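# Move every item from the closet onto the desk

## Task

Remove all items from the closet and set them on the desk so each stays there unaided once the robot lets go; the robot must not topple or be left leaning.

## Robot and tools

ROBOT. TidyBot++: a wheeled base (0.54 m long, 0.50 m wide, 0.38 m tall) on four driven casters, with one seven-joint arm and a two-finger gripper. The shoulder sits 0.12 m ahead of the base centre and 0.68 m up. Segments: upper arm 0.42 m, forearm 0.31 m, hand 0.31 m (wrist to the hand point). The arm begins folded, hand down, poking up to 0.08 m past the base front, elbow up to 1.15 m high. A downward-pointing hand reaches at most about 0.94 m above the floor, and only near the base. Cameras: base_camera (fixed on the base, looking forward and down) and wrist_camera (fisheye, looks along the hand).

FRAMES. Base frame: origin on the floor below the base centre, x forward, y left, z up. hand_pose is reported in it, as the point between the finger pads; the hand's z axis runs out along the fingers, its y axis is the opening direction. Odometry frame is the base frame where the scene started. base_odometry heading is positive to the left, range -3.142 to 3.142; it counts wheel turns, so slip shows as travel, and it drifts a few cm and degrees over many moves. base_tilt is in degrees, forward and right positive; about 1 degree fixed bias.

execute_actions. Argument actions: a list holding one action or none (empty returns only state and pictures). An action may have base, joints, or both, plus optional speeds; its motions start together. base takes exactly one key, each an offset from where the base last reported itself: translate_m (metres, forward +, -2 to 2), strafe_m (metres, left +, -2 to 2), rotate_rad (radians, counter-clockwise from above +, -6.3 to 6.3). joints is a dict of absolute targets by name: joint_1_rad (any angle; spins the whole arm about vertical, positive is clockwise from above, opposite to rotate_rad), joint_2_rad shoulder -2.249 to 2.249, joint_3_rad any angle (upper arm roll), joint_4_rad elbow -2.579 to 2.579, joint_5_rad any angle (forearm roll), joint_6_rad wrist -2.099 to 2.099, joint_7_rad any angle (hand roll; hand down, positive is counter-clockwise from above, at 1.57 fingers open left/right), gripper_pos 0 (open, ~85 mm gap) to 1 (closed); gap about 85 x (1 - gripper_pos) mm. Free-turning joints take the short way, so send steps under half a turn. Tolerances: ±0.039 for joints 1-4, ±0.056 for 5-7, ±0.03 gripper. speeds caps that action's top speed: translate_m and strafe_m 0.05 to 0.5 m/s, rotate_rad 0.1 to 1.57 rad/s (defaults are the maxima). A base move needing over 8.667 s, or any action over 15 s, is refused; unknown keys or out-of-range values refuse the call and nothing moves. cameras: list of base_camera, wrist_camera or all; omitted/null means all, [] none. Keys left out may still be pushing toward earlier targets.

Arm geometry, with joint_1_rad 0, joint_3_rad 3.14, joint_5_rad 0 (near start): the arm stays in the base x-z plane. Tilt from vertical, forward positive: upper arm = j2, forearm = j2 - j4, hand = j2 - j4 - j6. Hand reach ahead of the shoulder = sum of length x sin(tilt); height above it = sum of length x cos(tilt). Arm joints move up to 1.39 rad/s (1.22 for joints 5-7).

wait: seconds 0 to 10; commands nothing, returns state and images. zoom_image: camera plus region [x0, y0, x1, y1] in pixels of that camera's latest full image, at most 504 x 504. finished_scene: scene number; final and irreversible, reports success.

RESULTS. base_status and joint_status per motion: done; off_target (rested away from target, may still push); contact_stop or time_out (target dropped, holding in place); not_followed with joint command not followed and a cause: line means a self-collision check withheld the arm targets (gripper still acts; withheld targets may be retried). A blocked base can still say done after stopping short. Gripper at 1: done means empty, off_target means something is held at the shown reading. on_its_own lists uncommanded motion. motor_effort is percent of max, bracket is peak. Motor temperatures per joint; MOTOR HOT from 60 °C, OVER-TEMPERATURE FAULT at 75 °C (arm sags; resend targets reported as limit_stop_at_motor_heat). ARM HIT means the arm struck itself or the base. A torque fault (joints 1-4 limit 104.5 N m, 5-7 51.3 N m) freezes the arm and gripper for 10 s and skips the rest of the call. If a call reports a stop, later calls in the same reply are skipped.

PRACTICAL. Friction leaves joints slightly off with all done; fix by sending last command + (desired - reading). Hand pose can be 1-2 cm off; trust the images. A held load makes the arm sag; never command a joint to its own reading while loaded. Gripper closed squeezes 96-120 N; closed tips reach ~20 mm beyond the hand point. Loose objects may get nudged occasionally. The robot keeps holding the last command while you think, so heavy loads heat motors.

AVOID. Driving while the arm is caught on something higher than about 0.8 m (tip-over risk); pushing or pulling horizontally with a raised hand; driving the arm into furniture; dropping, slamming or shoving objects; fingers too near the floor; leaving objects supported only by the gripper. To fix a lean, retract the arm or back off. Fewer and shorter motions are better.

Each tool is called by a JSON object that holds its "fn" and its "kwargs".

## Session

{"fn": "execute_actions", "kwargs": {"actions": []}}

Scene clock: 0.00 s.
Motor temperatures (°C, as the motors report them): [33 27 27 30 31 40 38]
base_odometry: x=+0.000 y=+0.000 heading=+0.000 (m, m, rad; odometry frame)
base_tilt: forward=-0.8 right=-0.4 (deg)
base_status: not commanded
joint_positions: joint_1_rad=+0.023 joint_2_rad=-0.322 joint_3_rad=+3.110 joint_4_rad=-2.552 joint_5_rad=+0.001 joint_6_rad=-0.920 joint_7_rad=+1.565 gripper_pos=+0.000
joint_status: not commanded
motor_effort: joint_1_rad=+0 joint_2_rad=-1 joint_3_rad=+0 joint_4_rad=+9 joint_5_rad=+1 joint_6_rad=-1 joint_7_rad=+1 (%)
hand_pose: x=+0.2315 y=+0.0009 z=+0.5770 quat_wxyz=(+0.005, +1.000, +0.001, -0.004) (m; base frame)
pictures: base_camera, wrist_camera
Images, in order (width x height): base_camera 644x364, wrist_camera 644x476.

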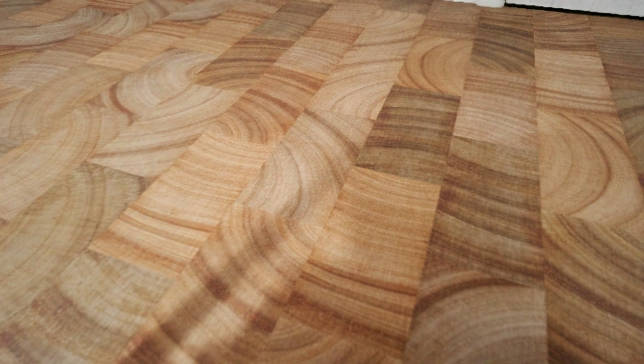

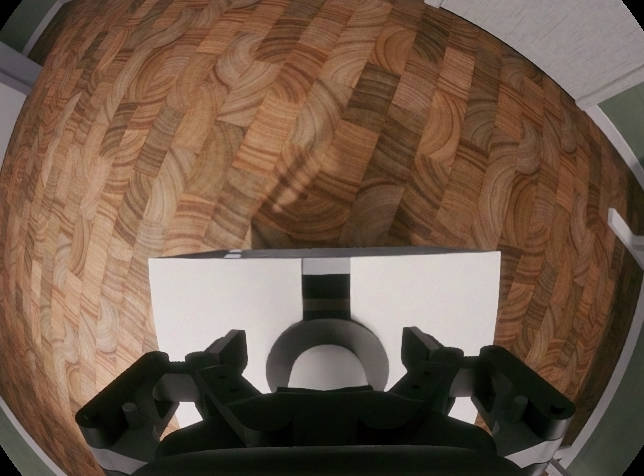

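{"fn": "execute_actions", "kwargs": {"actions": [{"base":{"rotate_rad":-0.5},"joints":{"joint_6_rad":0.45}}]}}

{"fn": "execute_actions", "kwargs": {"actions": [{"joints":{"joint_1_rad":-1.9}}], "cameras": ["wrist_camera"]}}

Scene clock: 1.77 s.
Motor temperatures (°C, as the motors report them): [33 27 27 30 31 40 38]
base_odometry: x=+0.000 y=+0.000 heading=-0.500 (m, m, rad; odometry frame)
base_tilt: forward=-0.8 right=-0.3 (deg)
base_status: done
joint_positions: joint_1_rad=+0.023 joint_2_rad=-0.322 joint_3_rad=+3.110 joint_4_rad=-2.552 joint_5_rad=+0.001 joint_6_rad=+0.436 joint_7_rad=+1.565 gripper_pos=+0.000
joint_status: all done
motor_effort: joint_1_rad=+0(1) joint_2_rad=-7(7) joint_3_rad=+0(0) joint_4_rad=+17(18) joint_5_rad=+1(1) joint_6_rad=+7(7) joint_7_rad=+1(1) (%)
hand_pose: x=+0.5377 y=+0.0057 z=+0.8193 quat_wxyz=(+0.000, +0.782, +0.004, +0.624) (m; base frame)
pictures: base_camera, wrist_camera
camera_calibration (this result's frames):
wrist_camera: T_world_to_cam=[[0.00678486, -0.999977, 0.000560571, 0.000464642], [-0.220514, -0.00204297, -0.975382, 0.975626], [0.97536, 0.00649422, -0.220522, -0.210841], [0, 0, 0, 1]] pos_world=[0.420782, 0.00382706, 0.905112]
Images, in order (width x height): base_camera 644x364, wrist_camera 644x476.

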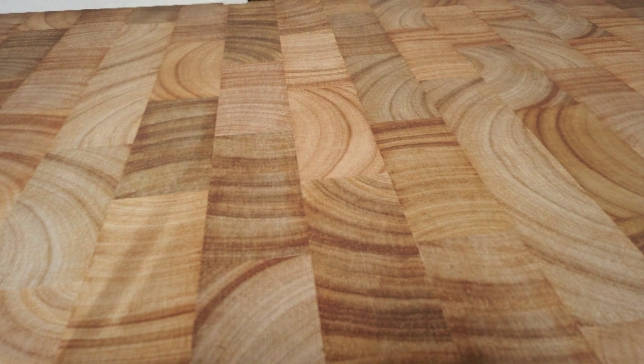

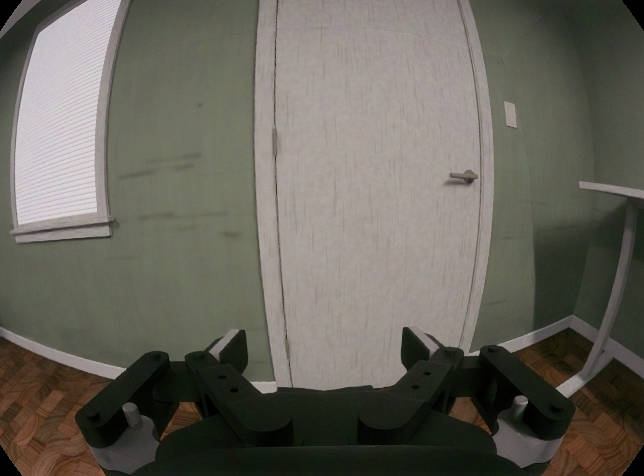

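Scene clock: 4.83 s.
Motor temperatures (°C, as the motors report them): [33 27 27 30 31 40 38]
base_odometry: x=+0.000 y=+0.000 heading=-0.500 (m, m, rad; odometry frame)
base_tilt: forward=-0.8 right=-0.4 (deg)
base_status: not commanded
joint_positions: joint_1_rad=-1.884 joint_2_rad=-0.322 joint_3_rad=+3.110 joint_4_rad=-2.552 joint_5_rad=+0.001 joint_6_rad=+0.436 joint_7_rad=+1.565 gripper_pos=+0.000
joint_status: all done
motor_effort: joint_1_rad=+0(1) joint_2_rad=-7(7) joint_3_rad=+0(0) joint_4_rad=+18(17) joint_5_rad=+1(1) joint_6_rad=+7(8) joint_7_rad=+1(1) (%)
hand_pose: x=-0.0245 y=+0.3934 z=+0.8193 quat_wxyz=(-0.509, +0.449, +0.640, +0.361) (m; base frame)
pictures: wrist_camera
camera_calibration (this result's frames):
wrist_camera: T_world_to_cam=[[0.941765, 0.336272, 0.000560146, -0.110798], [0.0746702, -0.207497, -0.975382, 0.940499], [-0.327877, 0.918622, -0.220523, -0.0557556], [0, 0, 0, 1]] pos_world=[0.0158371, 0.283627, 0.905112]
Images, in order (width x height): wrist_camera 644x476.

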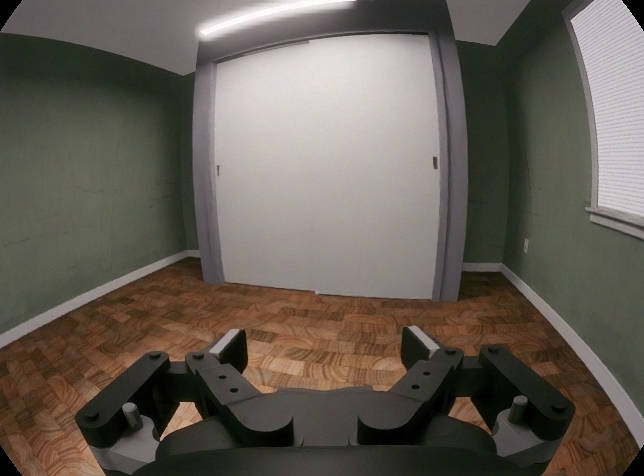

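{"fn": "execute_actions", "kwargs": {"actions": [{"base":{"rotate_rad":1.69},"joints":{"joint_1_rad":0.02,"joint_6_rad":0.66}}], "cameras": []}}

{"fn": "execute_actions", "kwargs": {"actions": [{"base":{"translate_m":1.2}}]}}

{"fn": "zoom_image", "kwargs": {"camera": "wrist_camera", "region": [400,120,600,280]}}

Scene clock: 11.67 s.
Motor temperatures (°C, as the motors report them): [33 27 27 30 31 40 38]
base_odometry: x=+0.000 y=+0.000 heading=+1.190 (m, m, rad; odometry frame)
base_tilt: forward=-0.8 right=-0.4 (deg)
base_status: done
joint_positions: joint_1_rad=+0.004 joint_2_rad=-0.322 joint_3_rad=+3.110 joint_4_rad=-2.552 joint_5_rad=+0.001 joint_6_rad=+0.625 joint_7_rad=+1.565 gripper_pos=+0.000
joint_status: all done
motor_effort: joint_1_rad=+0(1) joint_2_rad=-7(8) joint_3_rad=+0(1) joint_4_rad=+18(19) joint_5_rad=+1(1) joint_6_rad=+8(8) joint_7_rad=+1(1) (%)
hand_pose: x=+0.5450 y=+0.0143 z=+0.8776 quat_wxyz=(-0.007, +0.719, +0.011, +0.695) (m; base frame)
pictures: none
No camera images: the call's "cameras" was empty. Leave "cameras" out to get every camera's image.

Scene clock: 15.43 s.
Motor temperatures (°C, as the motors report them): [33 27 27 30 31 40 38]
base_odometry: x=+0.445 y=+1.114 heading=+1.191 (m, m, rad; odometry frame)
base_tilt: forward=-0.7 right=-0.4 (deg)
base_status: done
joint_positions: joint_1_rad=+0.004 joint_2_rad=-0.321 joint_3_rad=+3.110 joint_4_rad=-2.552 joint_5_rad=+0.001 joint_6_rad=+0.627 joint_7_rad=+1.565 gripper_pos=+0.000
joint_status: not commanded
motor_effort: joint_1_rad=+0(0) joint_2_rad=-7(10) joint_3_rad=+0(0) joint_4_rad=+19(19) joint_5_rad=+1(1) joint_6_rad=+8(8) joint_7_rad=+1(1) (%)
hand_pose: x=+0.5451 y=+0.0143 z=+0.8781 quat_wxyz=(-0.007, +0.718, +0.011, +0.695) (m; base frame)
pictures: base_camera, wrist_camera
camera_calibration (this result's frames):
wrist_camera: T_world_to_cam=[[0.0271014, -0.999633, 0.000612634, -0.00221938], [-0.0314363, -0.00146484, -0.999505, 0.952757], [0.999138, 0.0270687, -0.0314645, -0.384445], [0, 0, 0, 1]] pos_world=[0.414125, 0.0095835, 0.94019]
Images, in order (width x height): base_camera 644x364, wrist_camera 644x476.

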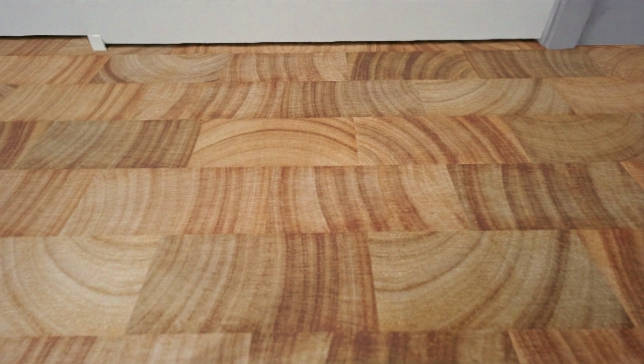

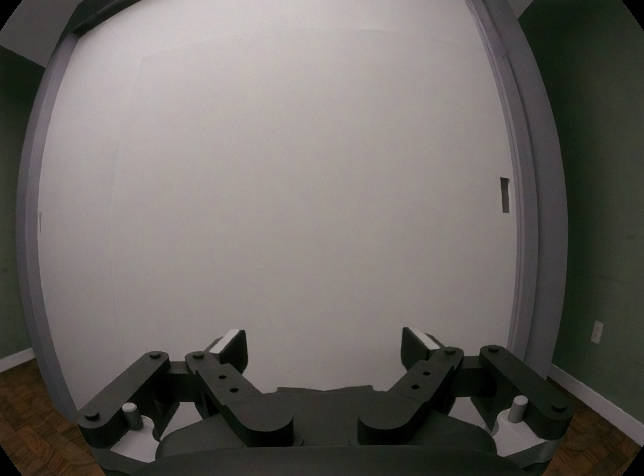

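Region (400, 120, 600, 280) of wrist_camera's 644x476 image, scaled by 2.520; it fills the top 403 rows of this view, and the rest is white.

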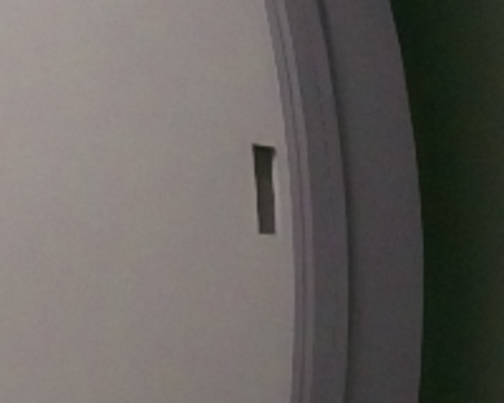

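{"fn": "execute_actions", "kwargs": {"actions": [{"base":{"strafe_m":-0.46},"joints":{"joint_1_rad":0.045,"joint_4_rad":-2.0,"joint_6_rad":0.11,"gripper_pos":1}}], "cameras": []}}

{"fn": "execute_actions", "kwargs": {"actions": [{"base":{"translate_m":0.27}}]}}

Scene clock: 17.87 s.
Motor temperatures (°C, as the motors report them): [33 27 27 30 31 40 38]
base_odometry: x=+0.872 y=+0.944 heading=+1.191 (m, m, rad; odometry frame)
base_tilt: forward=-0.7 right=-0.4 (deg)
base_status: done
joint_positions: joint_1_rad=+0.030 joint_2_rad=-0.321 joint_3_rad=+3.110 joint_4_rad=-2.021 joint_5_rad=+0.001 joint_6_rad=+0.145 joint_7_rad=+1.565 gripper_pos=+0.999
joint_status: all done
motor_effort: joint_1_rad=-1(0) joint_2_rad=-11(11) joint_3_rad=+0(2) joint_4_rad=+22(21) joint_5_rad=+1(0) joint_6_rad=+8(8) joint_7_rad=+1(1) (%)
hand_pose: x=+0.6088 y=+0.0047 z=+1.0452 quat_wxyz=(+0.002, +0.702, +0.002, +0.713) (m; base frame)
pictures: none
No camera images: the call's "cameras" was empty. Leave "cameras" out to get every camera's image.

Scene clock: 19.70 s.
Motor temperatures (°C, as the motors report them): [33 27 27 30 31 40 38]
base_odometry: x=+0.973 y=+1.195 heading=+1.191 (m, m, rad; odometry frame)
base_tilt: forward=-0.8 right=-0.4 (deg)
base_status: done
joint_positions: joint_1_rad=+0.030 joint_2_rad=-0.316 joint_3_rad=+3.110 joint_4_rad=-2.020 joint_5_rad=+0.001 joint_6_rad=+0.142 joint_7_rad=+1.565 gripper_pos=+0.999
joint_status: not commanded
motor_effort: joint_1_rad=+0(0) joint_2_rad=-11(13) joint_3_rad=+0(0) joint_4_rad=+21(23) joint_5_rad=+1(1) joint_6_rad=+8(8) joint_7_rad=+1(1) (%)
hand_pose: x=+0.6108 y=+0.0046 z=+1.0423 quat_wxyz=(+0.002, +0.704, +0.002, +0.710) (m; base frame)
pictures: base_camera, wrist_camera
camera_calibration (this result's frames):
wrist_camera: T_world_to_cam=[[0.00120397, -0.999999, 0.000647151, 0.00205355], [0.00926161, -0.000635973, -0.999957, 1.09446], [0.999956, 0.00120991, 0.00926084, -0.487519], [0, 0, 0, 1]] pos_world=[0.477359, 0.00333945, 1.09893]
Images, in order (width x height): base_camera 644x364, wrist_camera 644x476.

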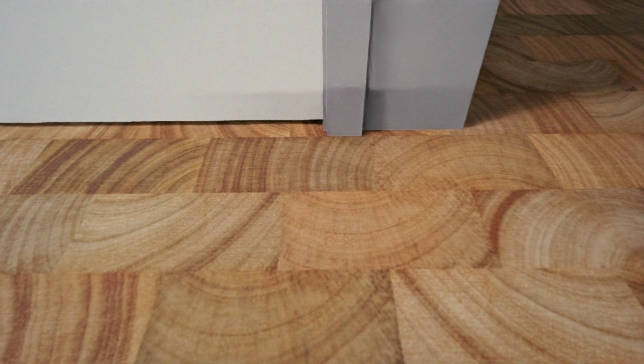

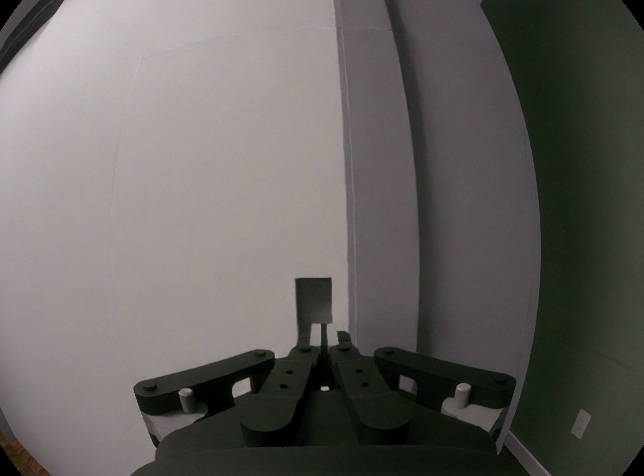

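{"fn": "execute_actions", "kwargs": {"actions": [{"base":{"strafe_m":0.013},"joints":{"joint_6_rad":0.03}}], "cameras": []}}

{"fn": "execute_actions", "kwargs": {"actions": [{"base":{"translate_m":0.095},"speeds":{"translate_m":0.05}}]}}

{"fn": "execute_actions", "kwargs": {"actions": [{"base":{"strafe_m":0.06},"speeds":{"strafe_m":0.05}}]}}

Scene clock: 20.60 s.
Motor temperatures (°C, as the motors report them): [33 27 27 30 31 40 38]
base_odometry: x=+0.961 y=+1.200 heading=+1.191 (m, m, rad; odometry frame)
base_tilt: forward=-0.7 right=-0.4 (deg)
base_status: done
joint_positions: joint_1_rad=+0.031 joint_2_rad=-0.316 joint_3_rad=+3.110 joint_4_rad=-2.018 joint_5_rad=+0.001 joint_6_rad=+0.055 joint_7_rad=+1.565 gripper_pos=+0.999
joint_status: all done
motor_effort: joint_1_rad=-1(1) joint_2_rad=-11(12) joint_3_rad=+0(2) joint_4_rad=+22(23) joint_5_rad=+1(1) joint_6_rad=+8(9) joint_7_rad=+1(1) (%)
hand_pose: x=+0.6100 y=+0.0039 z=+1.0170 quat_wxyz=(+0.002, +0.733, +0.001, +0.680) (m; base frame)
pictures: none
No camera images: the call's "cameras" was empty. Leave "cameras" out to get every camera's image.

Scene clock: 23.00 s.
Motor temperatures (°C, as the motors report them): [33 27 27 30 31 40 38]
base_odometry: x=+0.996 y=+1.288 heading=+1.191 (m, m, rad; odometry frame)
base_tilt: forward=-0.7 right=-0.4 (deg)
base_status: done
joint_positions: joint_1_rad=+0.031 joint_2_rad=-0.318 joint_3_rad=+3.110 joint_4_rad=-2.018 joint_5_rad=+0.001 joint_6_rad=+0.055 joint_7_rad=+1.565 gripper_pos=+0.999
joint_status: not commanded
motor_effort: joint_1_rad=+0(0) joint_2_rad=-10(14) joint_3_rad=+0(1) joint_4_rad=+21(22) joint_5_rad=+1(1) joint_6_rad=+8(8) joint_7_rad=+1(1) (%)
hand_pose: x=+0.6094 y=+0.0040 z=+1.0179 quat_wxyz=(+0.002, +0.733, +0.001, +0.680) (m; base frame)
pictures: base_camera, wrist_camera
camera_calibration (this result's frames):
wrist_camera: T_world_to_cam=[[-0.000488682, -1, 0.000619934, 0.00246797], [-0.0728097, -0.000582708, -0.997346, 1.11742], [0.997346, -0.000532523, -0.0728094, -0.400745], [0, 0, 0, 1]] pos_world=[0.481041, 0.00290569, 1.08527]
Images, in order (width x height): base_camera 644x364, wrist_camera 644x476.

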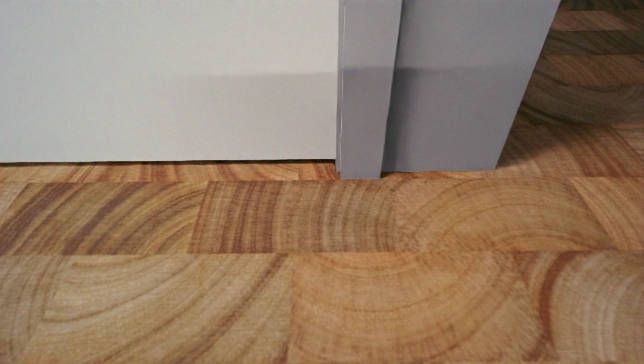

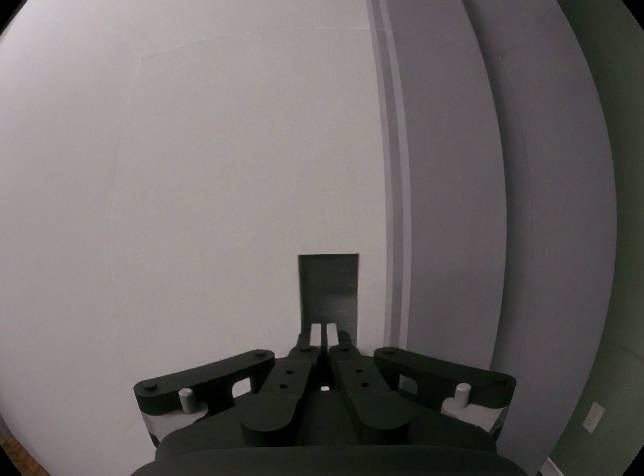

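Scene clock: 24.70 s.
Motor temperatures (°C, as the motors report them): [33 27 27 30 31 40 38]
base_odometry: x=+0.940 y=+1.310 heading=+1.191 (m, m, rad; odometry frame)
base_tilt: forward=-0.8 right=-0.4 (deg)
base_status: done
joint_positions: joint_1_rad=+0.061 joint_2_rad=-0.318 joint_3_rad=+3.126 joint_4_rad=-2.018 joint_5_rad=+0.001 joint_6_rad=+0.055 joint_7_rad=+1.565 gripper_pos=+0.999
joint_status: not commanded
motor_effort: joint_1_rad=-1(8) joint_2_rad=-10(12) joint_3_rad=-1(8) joint_4_rad=+21(24) joint_5_rad=+1(1) joint_6_rad=+8(9) joint_7_rad=+1(1) (%)
hand_pose: x=+0.6092 y=-0.0195 z=+1.0180 quat_wxyz=(+0.016, +0.733, -0.017, +0.680) (m; base frame)
pictures: base_camera, wrist_camera
camera_calibration (this result's frames):
wrist_camera: T_world_to_cam=[[-0.0448919, -0.998982, -0.00433018, 0.0111231], [-0.0724275, 0.00757781, -0.997345, 1.11744], [0.996363, -0.0444591, -0.072694, -0.400879], [0, 0, 0, 1]] pos_world=[0.480853, -0.0151787, 1.08538]
Images, in order (width x height): base_camera 644x364, wrist_camera 644x476.

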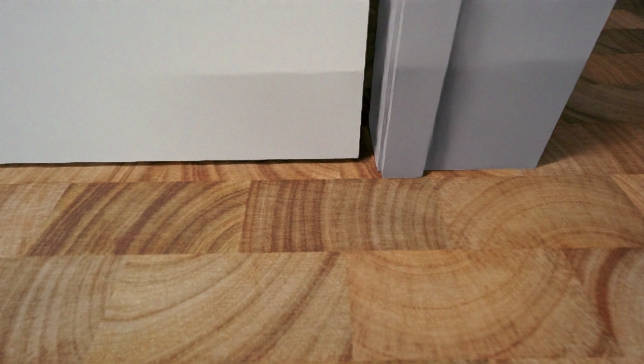

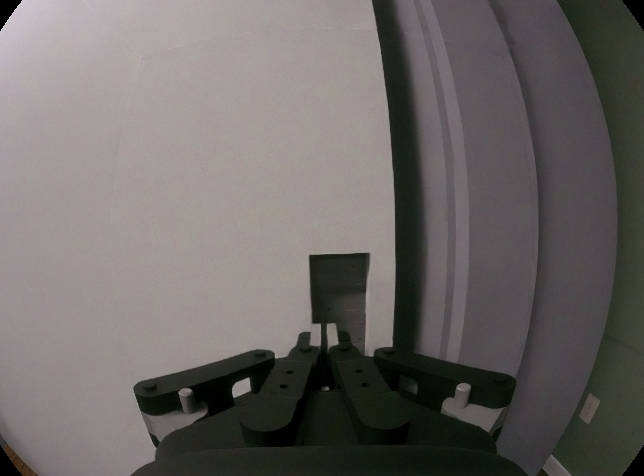

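Works.

{"fn": "execute_actions", "kwargs": {"actions": [{"base":{"strafe_m":0.4},"speeds":{"strafe_m":0.1}}]}}

Scene clock: 29.37 s.
Motor temperatures (°C, as the motors report them): [33 27 27 30 31 40 38]
base_odometry: x=+0.569 y=+1.459 heading=+1.191 (m, m, rad; odometry frame)
base_tilt: forward=-0.8 right=-0.4 (deg)
base_status: done
joint_positions: joint_1_rad=+0.056 joint_2_rad=-0.318 joint_3_rad=+3.124 joint_4_rad=-2.018 joint_5_rad=+0.001 joint_6_rad=+0.055 joint_7_rad=+1.565 gripper_pos=+0.999
joint_status: not commanded
motor_effort: joint_1_rad=+0(11) joint_2_rad=-10(11) joint_3_rad=+0(12) joint_4_rad=+22(23) joint_5_rad=+1(1) joint_6_rad=+8(9) joint_7_rad=+1(1) (%)
hand_pose: x=+0.6093 y=-0.0163 z=+1.0180 quat_wxyz=(+0.014, +0.733, -0.015, +0.680) (m; base frame)
pictures: base_camera, wrist_camera
camera_calibration (this result's frames):
wrist_camera: T_world_to_cam=[[-0.038725, -0.999243, -0.0038368, 0.0100531], [-0.0724998, 0.0066392, -0.997346, 1.11744], [0.996616, -0.0383441, -0.072702, -0.400886], [0, 0, 0, 1]] pos_world=[0.480933, -0.012745, 1.08537]
Images, in order (width x height): base_camera 644x364, wrist_camera 644x476.

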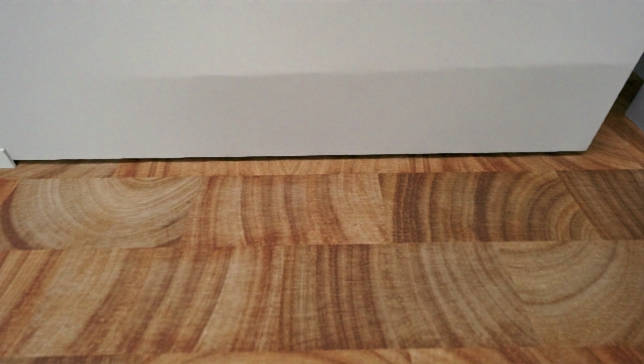

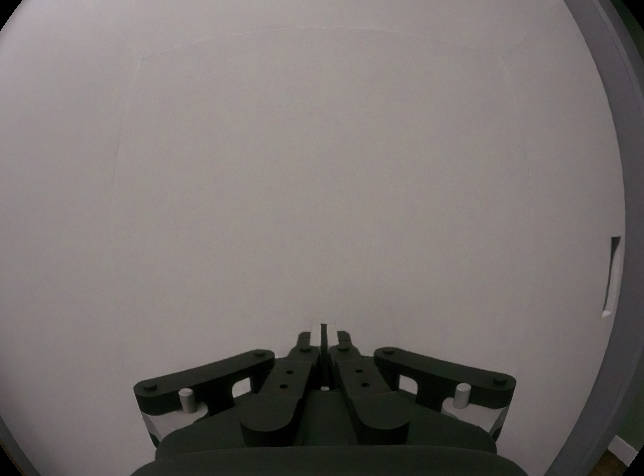

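{"fn": "execute_actions", "kwargs": {"actions": [{"base":{"rotate_rad":-0.04}}], "cameras": []}}

{"fn": "execute_actions", "kwargs": {"actions": [{"base":{"strafe_m":-0.39},"speeds":{"strafe_m":0.25}}], "cameras": ["wrist_camera"]}}

{"fn": "execute_actions", "kwargs": {"actions": [{"base":{"translate_m":0.045},"speeds":{"translate_m":0.05}}], "cameras": ["wrist_camera"]}}

{"fn": "execute_actions", "kwargs": {"actions": [{"base":{"strafe_m":0.8},"speeds":{"strafe_m":0.13}}]}}

Scene clock: 30.23 s.
Motor temperatures (°C, as the motors report them): [33 27 27 30 31 40 38]
base_odometry: x=+0.568 y=+1.459 heading=+1.150 (m, m, rad; odometry frame)
base_tilt: forward=-0.8 right=-0.4 (deg)
base_status: done
joint_positions: joint_1_rad=+0.055 joint_2_rad=-0.318 joint_3_rad=+3.123 joint_4_rad=-2.018 joint_5_rad=+0.001 joint_6_rad=+0.055 joint_7_rad=+1.565 gripper_pos=+0.999
joint_status: not commanded
motor_effort: joint_1_rad=+0(3) joint_2_rad=-10(12) joint_3_rad=+0(2) joint_4_rad=+22(23) joint_5_rad=+1(1) joint_6_rad=+8(8) joint_7_rad=+1(2) (%)
hand_pose: x=+0.6093 y=-0.0151 z=+1.0180 quat_wxyz=(+0.013, +0.733, -0.014, +0.680) (m; base frame)
pictures: none
No camera images: the call's "cameras" was empty. Leave "cameras" out to get every camera's image.

Scene clock: 32.67 s.
Motor temperatures (°C, as the motors report them): [33 27 27 30 31 40 38]
base_odometry: x=+0.925 y=+1.299 heading=+1.150 (m, m, rad; odometry frame)
base_tilt: forward=-0.8 right=-0.4 (deg)
base_status: done
joint_positions: joint_1_rad=+0.055 joint_2_rad=-0.318 joint_3_rad=+3.122 joint_4_rad=-2.018 joint_5_rad=+0.001 joint_6_rad=+0.055 joint_7_rad=+1.565 gripper_pos=+0.999
joint_status: not commanded
motor_effort: joint_1_rad=+0(1) joint_2_rad=-10(10) joint_3_rad=+0(2) joint_4_rad=+22(21) joint_5_rad=+1(1) joint_6_rad=+8(8) joint_7_rad=+1(1) (%)
hand_pose: x=+0.6093 y=-0.0146 z=+1.0180 quat_wxyz=(+0.013, +0.733, -0.013, +0.680) (m; base frame)
pictures: wrist_camera
camera_calibration (this result's frames):
wrist_camera: T_world_to_cam=[[-0.0357291, -0.999356, -0.00320421, 0.0092656], [-0.0725535, 0.00579171, -0.997348, 1.11744], [0.996724, -0.0354019, -0.0727137, -0.400869], [0, 0, 0, 1]] pos_world=[0.480961, -0.0114038, 1.08536]
Images, in order (width x height): wrist_camera 644x476.

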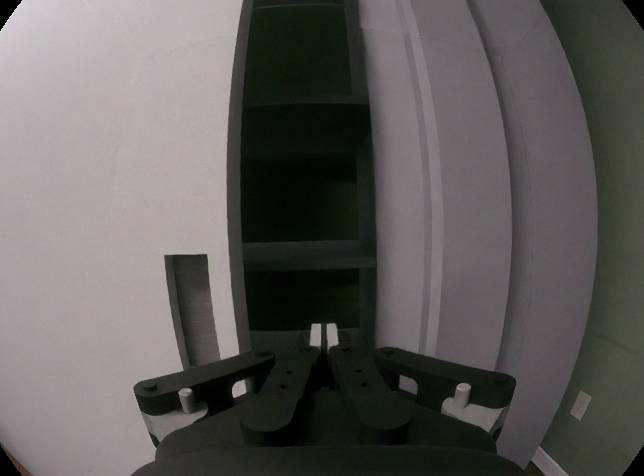

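Scene clock: 34.07 s.
Motor temperatures (°C, as the motors report them): [33 27 27 30 31 40 38]
base_odometry: x=+0.943 y=+1.341 heading=+1.150 (m, m, rad; odometry frame)
base_tilt: forward=-0.8 right=-0.4 (deg)
base_status: done
joint_positions: joint_1_rad=+0.055 joint_2_rad=-0.319 joint_3_rad=+3.122 joint_4_rad=-2.018 joint_5_rad=+0.001 joint_6_rad=+0.055 joint_7_rad=+1.565 gripper_pos=+0.999
joint_status: not commanded
motor_effort: joint_1_rad=+0(0) joint_2_rad=-10(13) joint_3_rad=+0(0) joint_4_rad=+21(22) joint_5_rad=+1(1) joint_6_rad=+8(8) joint_7_rad=+1(1) (%)
hand_pose: x=+0.6090 y=-0.0146 z=+1.0185 quat_wxyz=(+0.013, +0.732, -0.013, +0.681) (m; base frame)
pictures: wrist_camera
camera_calibration (this result's frames):
wrist_camera: T_world_to_cam=[[-0.0357253, -0.999357, -0.00318464, 0.00925196], [-0.0714561, 0.00573292, -0.997427, 1.11738], [0.996804, -0.0354058, -0.0716149, -0.401656], [0, 0, 0, 1]] pos_world=[0.480547, -0.0113808, 1.08577]
Images, in order (width x height): wrist_camera 644x476.

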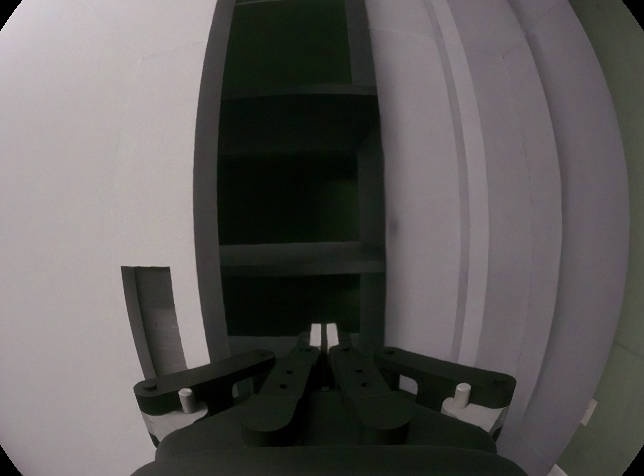

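Scene clock: 40.83 s.
Motor temperatures (°C, as the motors report them): [34 27 27 30 31 40 38]
base_odometry: x=+0.213 y=+1.668 heading=+1.150 (m, m, rad; odometry frame)
base_tilt: forward=-0.8 right=-0.4 (deg)
base_status: done
joint_positions: joint_1_rad=+0.091 joint_2_rad=-0.344 joint_3_rad=+3.158 joint_4_rad=-2.016 joint_5_rad=+0.001 joint_6_rad=+0.047 joint_7_rad=+1.565 gripper_pos=+0.999
joint_status: not commanded
motor_effort: joint_1_rad=-9(15) joint_2_rad=-4(12) joint_3_rad=-10(15) joint_4_rad=+23(27) joint_5_rad=+1(2) joint_6_rad=+9(11) joint_7_rad=+2(1) (%)
hand_pose: x=+0.5983 y=-0.0518 z=+1.0290 quat_wxyz=(+0.033, +0.725, -0.042, +0.687) (m; base frame)
pictures: base_camera, wrist_camera
camera_calibration (this result's frames):
wrist_camera: T_world_to_cam=[[-0.105085, -0.994353, -0.0147764, 0.0254271], [-0.0518409, 0.0203159, -0.998449, 1.11731], [0.993111, -0.104156, -0.0536831, -0.411336], [0, 0, 0, 1]] pos_world=[0.469096, -0.0402588, 1.09387]
Images, in order (width x height): base_camera 644x364, wrist_camera 644x476.

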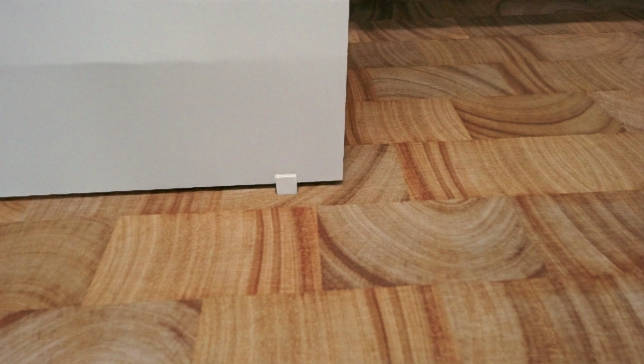

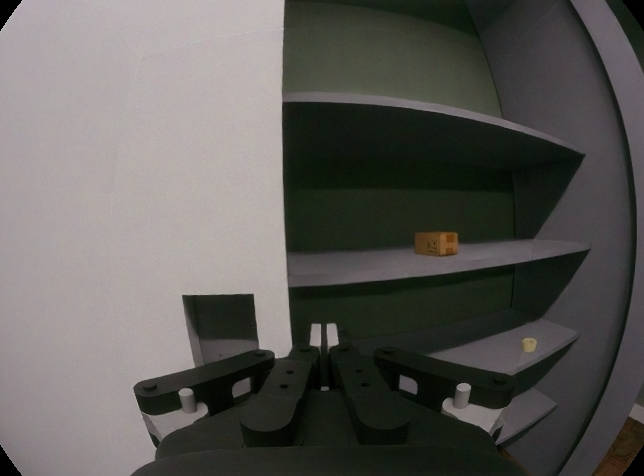

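{"fn": "execute_actions", "kwargs": {"actions": [{"base":{"strafe_m":-0.42},"joints":{"joint_1_rad":0.02,"joint_3_rad":3.1,"joint_6_rad":-0.3,"gripper_pos":0}}]}}

{"fn": "execute_actions", "kwargs": {"actions": [{"base":{"translate_m":0.25}}]}}

Scene clock: 43.30 s.
Motor temperatures (°C, as the motors report them): [34 27 27 30 31 40 38]
base_odometry: x=+0.596 y=+1.496 heading=+1.150 (m, m, rad; odometry frame)
base_tilt: forward=-0.8 right=-0.4 (deg)
base_status: done
joint_positions: joint_1_rad=+0.029 joint_2_rad=-0.323 joint_3_rad=+3.113 joint_4_rad=-2.001 joint_5_rad=+0.001 joint_6_rad=-0.281 joint_7_rad=+1.565 gripper_pos=+0.000
joint_status: all done
motor_effort: joint_1_rad=+0(11) joint_2_rad=-10(12) joint_3_rad=+0(12) joint_4_rad=+21(23) joint_5_rad=+1(0) joint_6_rad=+7(9) joint_7_rad=+1(1) (%)
hand_pose: x=+0.5857 y=+0.0029 z=+0.9289 quat_wxyz=(+0.003, +0.830, +0.000, +0.557) (m; base frame)
pictures: base_camera, wrist_camera
camera_calibration (this result's frames):
wrist_camera: T_world_to_cam=[[-0.00359373, -0.999994, 0.000103679, 0.00372178], [-0.37809, 0.00126278, -0.925768, 1.1393], [0.925762, -0.00336616, -0.378092, -0.0580579], [0, 0, 0, 1]] pos_world=[0.484521, 0.00208764, 1.03278]
Images, in order (width x height): base_camera 644x364, wrist_camera 644x476.

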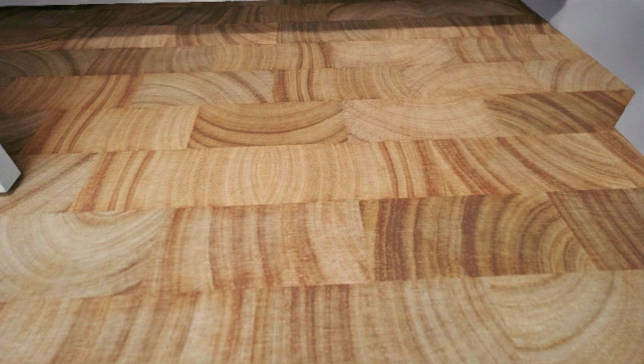

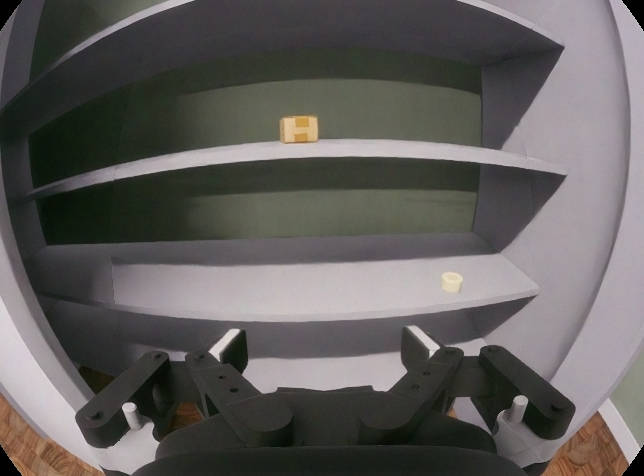

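Scene clock: 45.10 s.
Motor temperatures (°C, as the motors report them): [34 27 27 30 31 40 38]
base_odometry: x=+0.699 y=+1.724 heading=+1.150 (m, m, rad; odometry frame)
base_tilt: forward=-0.8 right=-0.4 (deg)
base_status: done
joint_positions: joint_1_rad=+0.029 joint_2_rad=-0.317 joint_3_rad=+3.113 joint_4_rad=-2.001 joint_5_rad=+0.001 joint_6_rad=-0.281 joint_7_rad=+1.565 gripper_pos=+0.000
joint_status: not commanded
motor_effort: joint_1_rad=+0(0) joint_2_rad=-10(12) joint_3_rad=+0(0) joint_4_rad=+21(22) joint_5_rad=+1(1) joint_6_rad=+7(7) joint_7_rad=+1(1) (%)
hand_pose: x=+0.5872 y=+0.0028 z=+0.9260 quat_wxyz=(+0.003, +0.832, +0.000, +0.555) (m; base frame)
pictures: base_camera, wrist_camera
camera_calibration (this result's frames):
wrist_camera: T_world_to_cam=[[-0.00359369, -0.999994, -0.0000502172, 0.00382668], [-0.383797, 0.00142563, -0.923416, 1.13838], [0.923411, -0.0032992, -0.383799, -0.053887], [0, 0, 0, 1]] pos_world=[0.48668, 0.00202597, 1.03052]
Images, in order (width x height): base_camera 644x364, wrist_camera 644x476.

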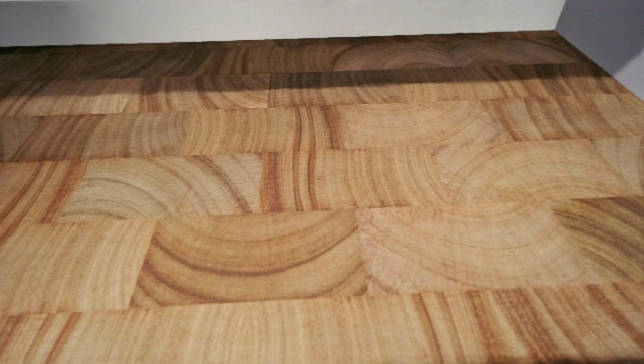

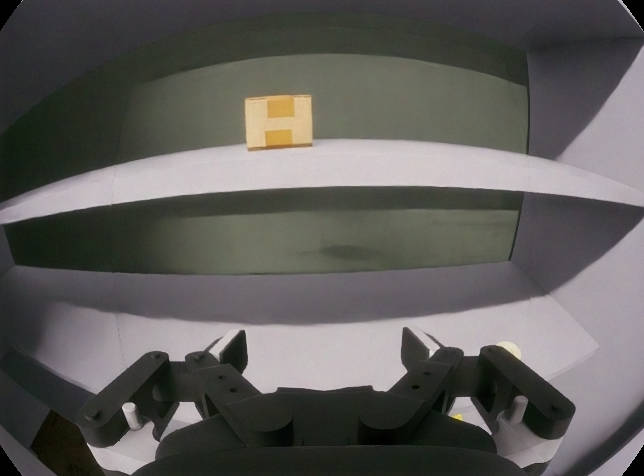

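{"fn": "execute_actions", "kwargs": {"actions": [{"base":{"translate_m":-0.08}}], "cameras": []}}

{"fn": "execute_actions", "kwargs": {"actions": [{"base":{"strafe_m":0.047},"joints":{"joint_4_rad":-1.86,"joint_6_rad":-0.1}}], "cameras": []}}

{"fn": "execute_actions", "kwargs": {"actions": [{"base":{"translate_m":0.22},"speeds":{"translate_m":0.15}}], "cameras": ["wrist_camera"]}}

Scene clock: 46.43 s.
Motor temperatures (°C, as the motors report them): [34 27 27 30 31 40 38]
base_odometry: x=+0.666 y=+1.651 heading=+1.150 (m, m, rad; odometry frame)
base_tilt: forward=-0.7 right=-0.3 (deg)
base_status: done
joint_positions: joint_1_rad=+0.029 joint_2_rad=-0.325 joint_3_rad=+3.113 joint_4_rad=-2.001 joint_5_rad=+0.001 joint_6_rad=-0.281 joint_7_rad=+1.565 gripper_pos=+0.000
joint_status: not commanded
motor_effort: joint_1_rad=+0(0) joint_2_rad=-10(13) joint_3_rad=+0(1) joint_4_rad=+22(22) joint_5_rad=+1(1) joint_6_rad=+7(8) joint_7_rad=+1(1) (%)
hand_pose: x=+0.5854 y=+0.0029 z=+0.9296 quat_wxyz=(+0.003, +0.830, +0.000, +0.558) (m; base frame)
pictures: none
No camera images: the call's "cameras" was empty. Leave "cameras" out to get every camera's image.

Scene clock: 47.47 s.
Motor temperatures (°C, as the motors report them): [34 27 27 30 31 40 38]
base_odometry: x=+0.623 y=+1.671 heading=+1.150 (m, m, rad; odometry frame)
base_tilt: forward=-0.8 right=-0.4 (deg)
base_status: done
joint_positions: joint_1_rad=+0.028 joint_2_rad=-0.325 joint_3_rad=+3.111 joint_4_rad=-1.870 joint_5_rad=+0.001 joint_6_rad=-0.125 joint_7_rad=+1.565 gripper_pos=+0.000
joint_status: all done
motor_effort: joint_1_rad=+0(2) joint_2_rad=-10(12) joint_3_rad=+0(2) joint_4_rad=+22(24) joint_5_rad=+1(1) joint_6_rad=+8(9) joint_7_rad=+1(1) (%)
hand_pose: x=+0.6085 y=+0.0054 z=+1.0572 quat_wxyz=(+0.002, +0.742, +0.002, +0.671) (m; base frame)
pictures: none
No camera images: the call's "cameras" was empty. Leave "cameras" out to get every camera's image.

Scene clock: 49.60 s.
Motor temperatures (°C, as the motors report them): [34 27 27 30 31 40 38]
base_odometry: x=+0.713 y=+1.872 heading=+1.150 (m, m, rad; odometry frame)
base_tilt: forward=-0.7 right=-0.4 (deg)
base_status: done
joint_positions: joint_1_rad=+0.028 joint_2_rad=-0.321 joint_3_rad=+3.111 joint_4_rad=-1.870 joint_5_rad=+0.001 joint_6_rad=-0.125 joint_7_rad=+1.565 gripper_pos=+0.000
joint_status: not commanded
motor_effort: joint_1_rad=+0(1) joint_2_rad=-11(13) joint_3_rad=+0(0) joint_4_rad=+22(23) joint_5_rad=+1(1) joint_6_rad=+7(8) joint_7_rad=+1(2) (%)
hand_pose: x=+0.6099 y=+0.0054 z=+1.0555 quat_wxyz=(+0.002, +0.743, +0.002, +0.670) (m; base frame)
pictures: wrist_camera
camera_calibration (this result's frames):
wrist_camera: T_world_to_cam=[[0.00138442, -0.999999, 0.000519419, 0.00282324], [-0.102458, -0.000658532, -0.994737, 1.17036], [0.994736, 0.00132392, -0.102459, -0.365545], [0, 0, 0, 1]] pos_world=[0.48353, 0.00407791, 1.12675]
Images, in order (width x height): wrist_camera 644x476.

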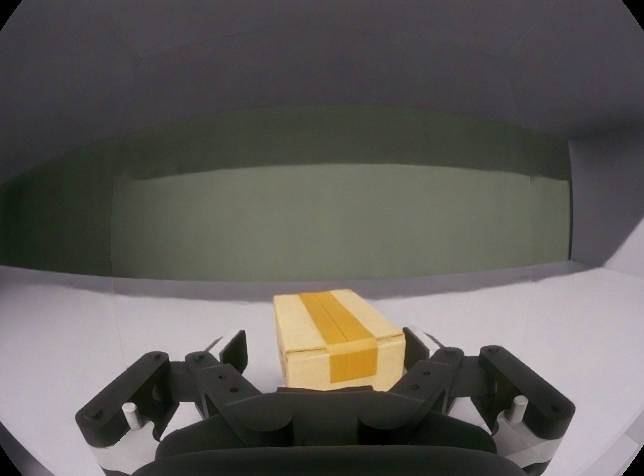

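{"fn": "execute_actions", "kwargs": {"actions": [{"base":{"strafe_m":-0.009},"joints":{"joint_6_rad":-0.24}}], "cameras": ["wrist_camera"]}}

{"fn": "execute_actions", "kwargs": {"actions": [{"base":{"translate_m":0.055},"speeds":{"translate_m":0.05}}], "cameras": ["wrist_camera"]}}

{"fn": "execute_actions", "kwargs": {"actions": [{"joints":{"gripper_pos":1}}], "cameras": ["wrist_camera"]}}

Scene clock: 50.37 s.
Motor temperatures (°C, as the motors report them): [34 27 27 30 31 40 38]
base_odometry: x=+0.721 y=+1.868 heading=+1.150 (m, m, rad; odometry frame)
base_tilt: forward=-0.8 right=-0.4 (deg)
base_status: done
joint_positions: joint_1_rad=+0.028 joint_2_rad=-0.322 joint_3_rad=+3.111 joint_4_rad=-1.868 joint_5_rad=+0.001 joint_6_rad=-0.215 joint_7_rad=+1.565 gripper_pos=+0.000
joint_status: all done
motor_effort: joint_1_rad=+0(2) joint_2_rad=-10(12) joint_3_rad=+0(2) joint_4_rad=+22(23) joint_5_rad=+1(1) joint_6_rad=+7(8) joint_7_rad=+1(0) (%)
hand_pose: x=+0.6056 y=+0.0052 z=+1.0290 quat_wxyz=(+0.002, +0.772, +0.002, +0.636) (m; base frame)
pictures: wrist_camera
camera_calibration (this result's frames):
wrist_camera: T_world_to_cam=[[0.000732924, -1, 0.000581107, 0.00302718], [-0.189628, -0.000709547, -0.981856, 1.18303], [0.981856, 0.000609432, -0.189628, -0.26654], [0, 0, 0, 1]] pos_world=[0.486038, 0.00402903, 1.11102]
Images, in order (width x height): wrist_camera 644x476.

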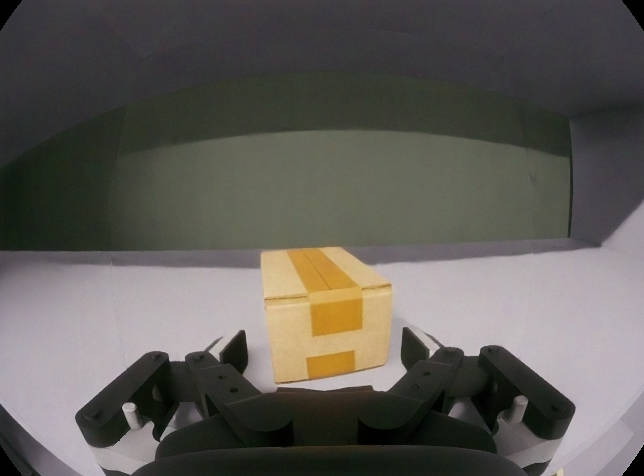

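Scene clock: 51.97 s.
Motor temperatures (°C, as the motors report them): [34 27 27 30 31 40 38]
base_odometry: x=+0.744 y=+1.918 heading=+1.150 (m, m, rad; odometry frame)
base_tilt: forward=-0.8 right=-0.4 (deg)
base_status: done
joint_positions: joint_1_rad=+0.028 joint_2_rad=-0.328 joint_3_rad=+3.111 joint_4_rad=-1.867 joint_5_rad=+0.001 joint_6_rad=-0.216 joint_7_rad=+1.565 gripper_pos=+0.000
joint_status: not commanded
motor_effort: joint_1_rad=-1(1) joint_2_rad=-10(12) joint_3_rad=+0(1) joint_4_rad=+21(22) joint_5_rad=+1(1) joint_6_rad=+8(8) joint_7_rad=+1(1) (%)
hand_pose: x=+0.6035 y=+0.0053 z=+1.0328 quat_wxyz=(+0.002, +0.769, +0.002, +0.639) (m; base frame)
pictures: wrist_camera
camera_calibration (this result's frames):
wrist_camera: T_world_to_cam=[[0.000740951, -0.999999, 0.000758903, 0.00290701], [-0.182266, -0.000881241, -0.983249, 1.1834], [0.983249, 0.000590217, -0.182267, -0.272224], [0, 0, 0, 1]] pos_world=[0.483357, 0.00411054, 1.11396]
Images, in order (width x height): wrist_camera 644x476.

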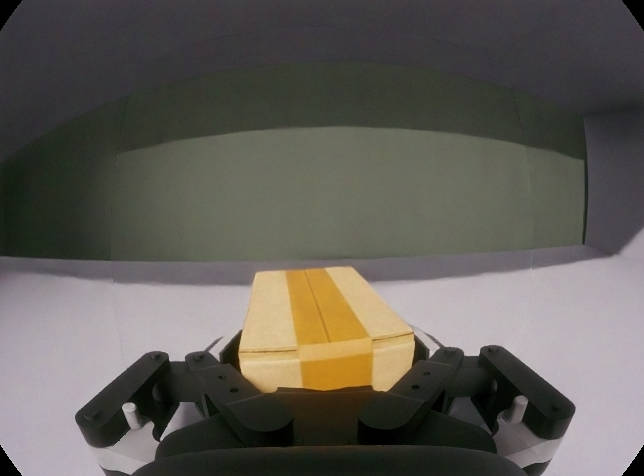

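Scene clock: 53.07 s.
Motor temperatures (°C, as the motors report them): [34 27 27 30 31 40 38]
base_odometry: x=+0.744 y=+1.918 heading=+1.150 (m, m, rad; odometry frame)
base_tilt: forward=-0.8 right=-0.4 (deg)
base_status: not commanded
joint_positions: joint_1_rad=+0.028 joint_2_rad=-0.328 joint_3_rad=+3.111 joint_4_rad=-1.867 joint_5_rad=+0.001 joint_6_rad=-0.216 joint_7_rad=+1.565 gripper_pos=+0.344
joint_status: gripper_pos off_target (ended at +0.344, target +1.000)
motor_effort: joint_1_rad=+0(0) joint_2_rad=-10(10) joint_3_rad=+0(0) joint_4_rad=+21(21) joint_5_rad=+1(1) joint_6_rad=+7(7) joint_7_rad=+1(1) (%)
hand_pose: x=+0.6035 y=+0.0053 z=+1.0330 quat_wxyz=(+0.002, +0.769, +0.002, +0.639) (m; base frame)
pictures: wrist_camera
camera_calibration (this result's frames):
wrist_camera: T_world_to_cam=[[0.000743973, -0.999999, 0.000758815, 0.00290718], [-0.181944, -0.000881511, -0.983309, 1.18347], [0.983309, 0.000593493, -0.181944, -0.272572], [0, 0, 0, 1]] pos_world=[0.483345, 0.00411219, 1.11412]
Images, in order (width x height): wrist_camera 644x476.

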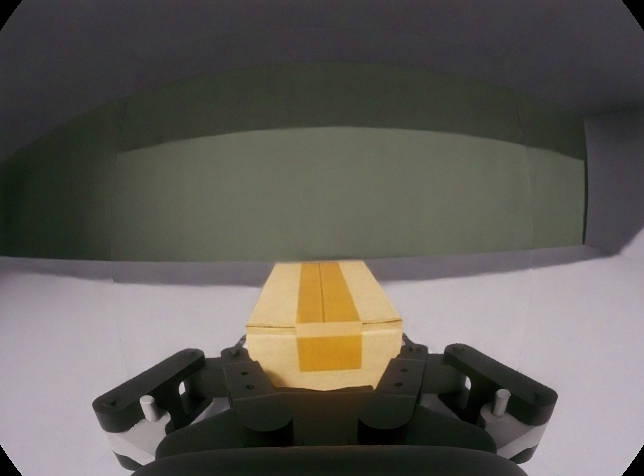

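{"fn": "execute_actions", "kwargs": {"actions": [{"joints":{"joint_4_rad":-1.78}}], "cameras": []}}

{"fn": "execute_actions", "kwargs": {"actions": [{"base":{"translate_m":-1.2}}], "cameras": ["wrist_camera"]}}

{"fn": "execute_actions", "kwargs": {"actions": [{"base":{"translate_m":-0.8},"joints":{"joint_1_rad":-3.1}}], "cameras": ["wrist_camera"]}}

Scene clock: 54.07 s.
Motor temperatures (°C, as the motors report them): [34 27 27 30 31 40 38]
base_odometry: x=+0.744 y=+1.918 heading=+1.150 (m, m, rad; odometry frame)
base_tilt: forward=-0.8 right=-0.4 (deg)
base_status: not commanded
joint_positions: joint_1_rad=+0.028 joint_2_rad=-0.324 joint_3_rad=+3.111 joint_4_rad=-1.802 joint_5_rad=+0.001 joint_6_rad=-0.216 joint_7_rad=+1.565 gripper_pos=+0.344
joint_status: all done
motor_effort: joint_1_rad=+0(0) joint_2_rad=-11(12) joint_3_rad=+0(0) joint_4_rad=+23(24) joint_5_rad=+1(1) joint_6_rad=+8(9) joint_7_rad=+1(2) (%)
hand_pose: x=+0.6066 y=+0.0057 z=+1.0715 quat_wxyz=(+0.002, +0.749, +0.002, +0.662) (m; base frame)
pictures: none
No camera images: the call's "cameras" was empty. Leave "cameras" out to get every camera's image.

Scene clock: 57.93 s.
Motor temperatures (°C, as the motors report them): [34 27 27 30 31 40 38]
base_odometry: x=+0.254 y=+0.823 heading=+1.150 (m, m, rad; odometry frame)
base_tilt: forward=-0.8 right=-0.4 (deg)
base_status: done
joint_positions: joint_1_rad=+0.028 joint_2_rad=-0.319 joint_3_rad=+3.110 joint_4_rad=-1.802 joint_5_rad=+0.001 joint_6_rad=-0.216 joint_7_rad=+1.565 gripper_pos=+0.344
joint_status: not commanded
motor_effort: joint_1_rad=+0(1) joint_2_rad=-12(14) joint_3_rad=+0(3) joint_4_rad=+23(24) joint_5_rad=+1(1) joint_6_rad=+9(9) joint_7_rad=+1(1) (%)
hand_pose: x=+0.6086 y=+0.0059 z=+1.0689 quat_wxyz=(+0.002, +0.751, +0.002, +0.660) (m; base frame)
pictures: wrist_camera
camera_calibration (this result's frames):
wrist_camera: T_world_to_cam=[[0.00193547, -0.999998, 0.000574865, 0.00297173], [-0.126816, -0.000815674, -0.991926, 1.19536], [0.991924, 0.00184694, -0.126817, -0.335162], [0, 0, 0, 1]] pos_world=[0.484041, 0.00456577, 1.14321]
Images, in order (width x height): wrist_camera 644x476.

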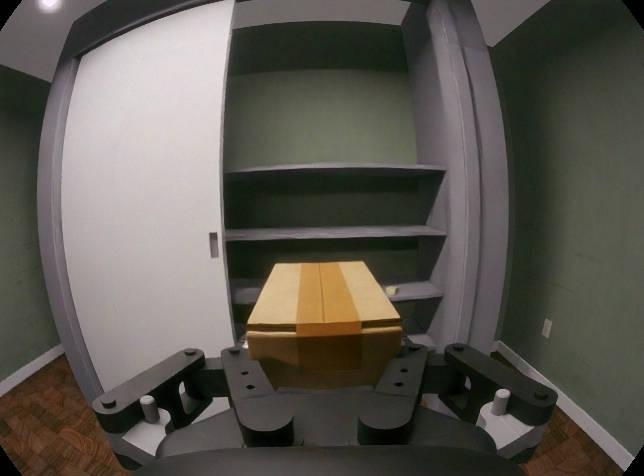

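Scene clock: 61.87 s.
Motor temperatures (°C, as the motors report them): [34 27 27 30 31 40 38]
base_odometry: x=-0.073 y=+0.092 heading=+1.150 (m, m, rad; odometry frame)
base_tilt: forward=-0.8 right=-0.3 (deg)
base_status: done
joint_positions: joint_1_rad=-3.085 joint_2_rad=-0.315 joint_3_rad=+3.110 joint_4_rad=-1.802 joint_5_rad=+0.001 joint_6_rad=-0.216 joint_7_rad=+1.565 gripper_pos=+0.344
joint_status: all done
motor_effort: joint_1_rad=-1(2) joint_2_rad=-12(14) joint_3_rad=+0(2) joint_4_rad=+23(23) joint_5_rad=+1(1) joint_6_rad=+9(9) joint_7_rad=+1(1) (%)
hand_pose: x=-0.3723 y=+0.0079 z=+1.0667 quat_wxyz=(-0.659, +0.009, +0.752, +0.011) (m; base frame)
pictures: wrist_camera
camera_calibration (this result's frames):
wrist_camera: T_world_to_cam=[[0.0260958, 0.999659, 0.000488174, 0.000155721], [0.131216, -0.00294124, -0.991349, 1.16427], [-0.99101, 0.0259341, -0.131248, -0.0961582], [0, 0, 0, 1]] pos_world=[-0.248069, 0.0057625, 1.14158]
Images, in order (width x height): wrist_camera 644x476.

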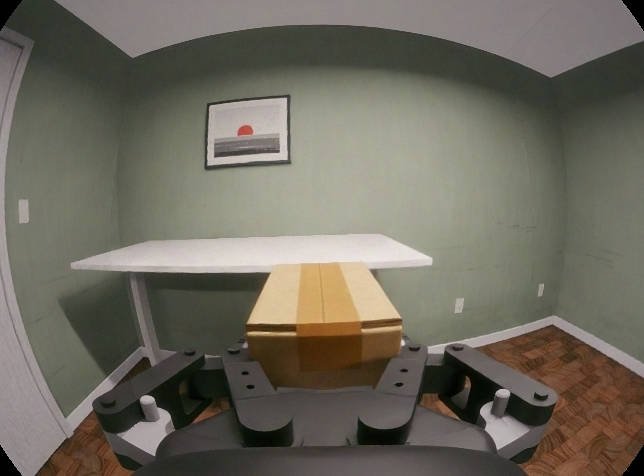

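{"fn": "execute_actions", "kwargs": {"actions": [{"base":{"translate_m":-0.6}}], "cameras": ["wrist_camera"]}}

Scene clock: 64.53 s.
Motor temperatures (°C, as the motors report them): [34 28 27 30 31 40 38]
base_odometry: x=-0.318 y=-0.455 heading=+1.150 (m, m, rad; odometry frame)
base_tilt: forward=-0.8 right=-0.4 (deg)
base_status: done
joint_positions: joint_1_rad=-3.085 joint_2_rad=-0.317 joint_3_rad=+3.110 joint_4_rad=-1.802 joint_5_rad=+0.001 joint_6_rad=-0.216 joint_7_rad=+1.565 gripper_pos=+0.344
joint_status: not commanded
motor_effort: joint_1_rad=+0(1) joint_2_rad=-12(14) joint_3_rad=+0(1) joint_4_rad=+24(23) joint_5_rad=+1(1) joint_6_rad=+8(9) joint_7_rad=+1(1) (%)
hand_pose: x=-0.3715 y=+0.0078 z=+1.0677 quat_wxyz=(-0.659, +0.009, +0.752, +0.011) (m; base frame)
pictures: wrist_camera
camera_calibration (this result's frames):
wrist_camera: T_world_to_cam=[[0.0260976, 0.999659, 0.000549443, 0.000113873], [0.129189, -0.00282765, -0.991616, 1.16469], [-0.991277, 0.0259498, -0.129219, -0.0975074], [0, 0, 0, 1]] pos_world=[-0.247125, 0.00570982, 1.14233]
Images, in order (width x height): wrist_camera 644x476.

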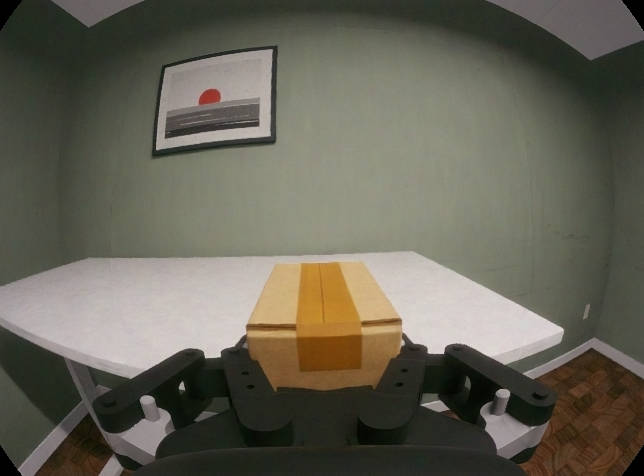

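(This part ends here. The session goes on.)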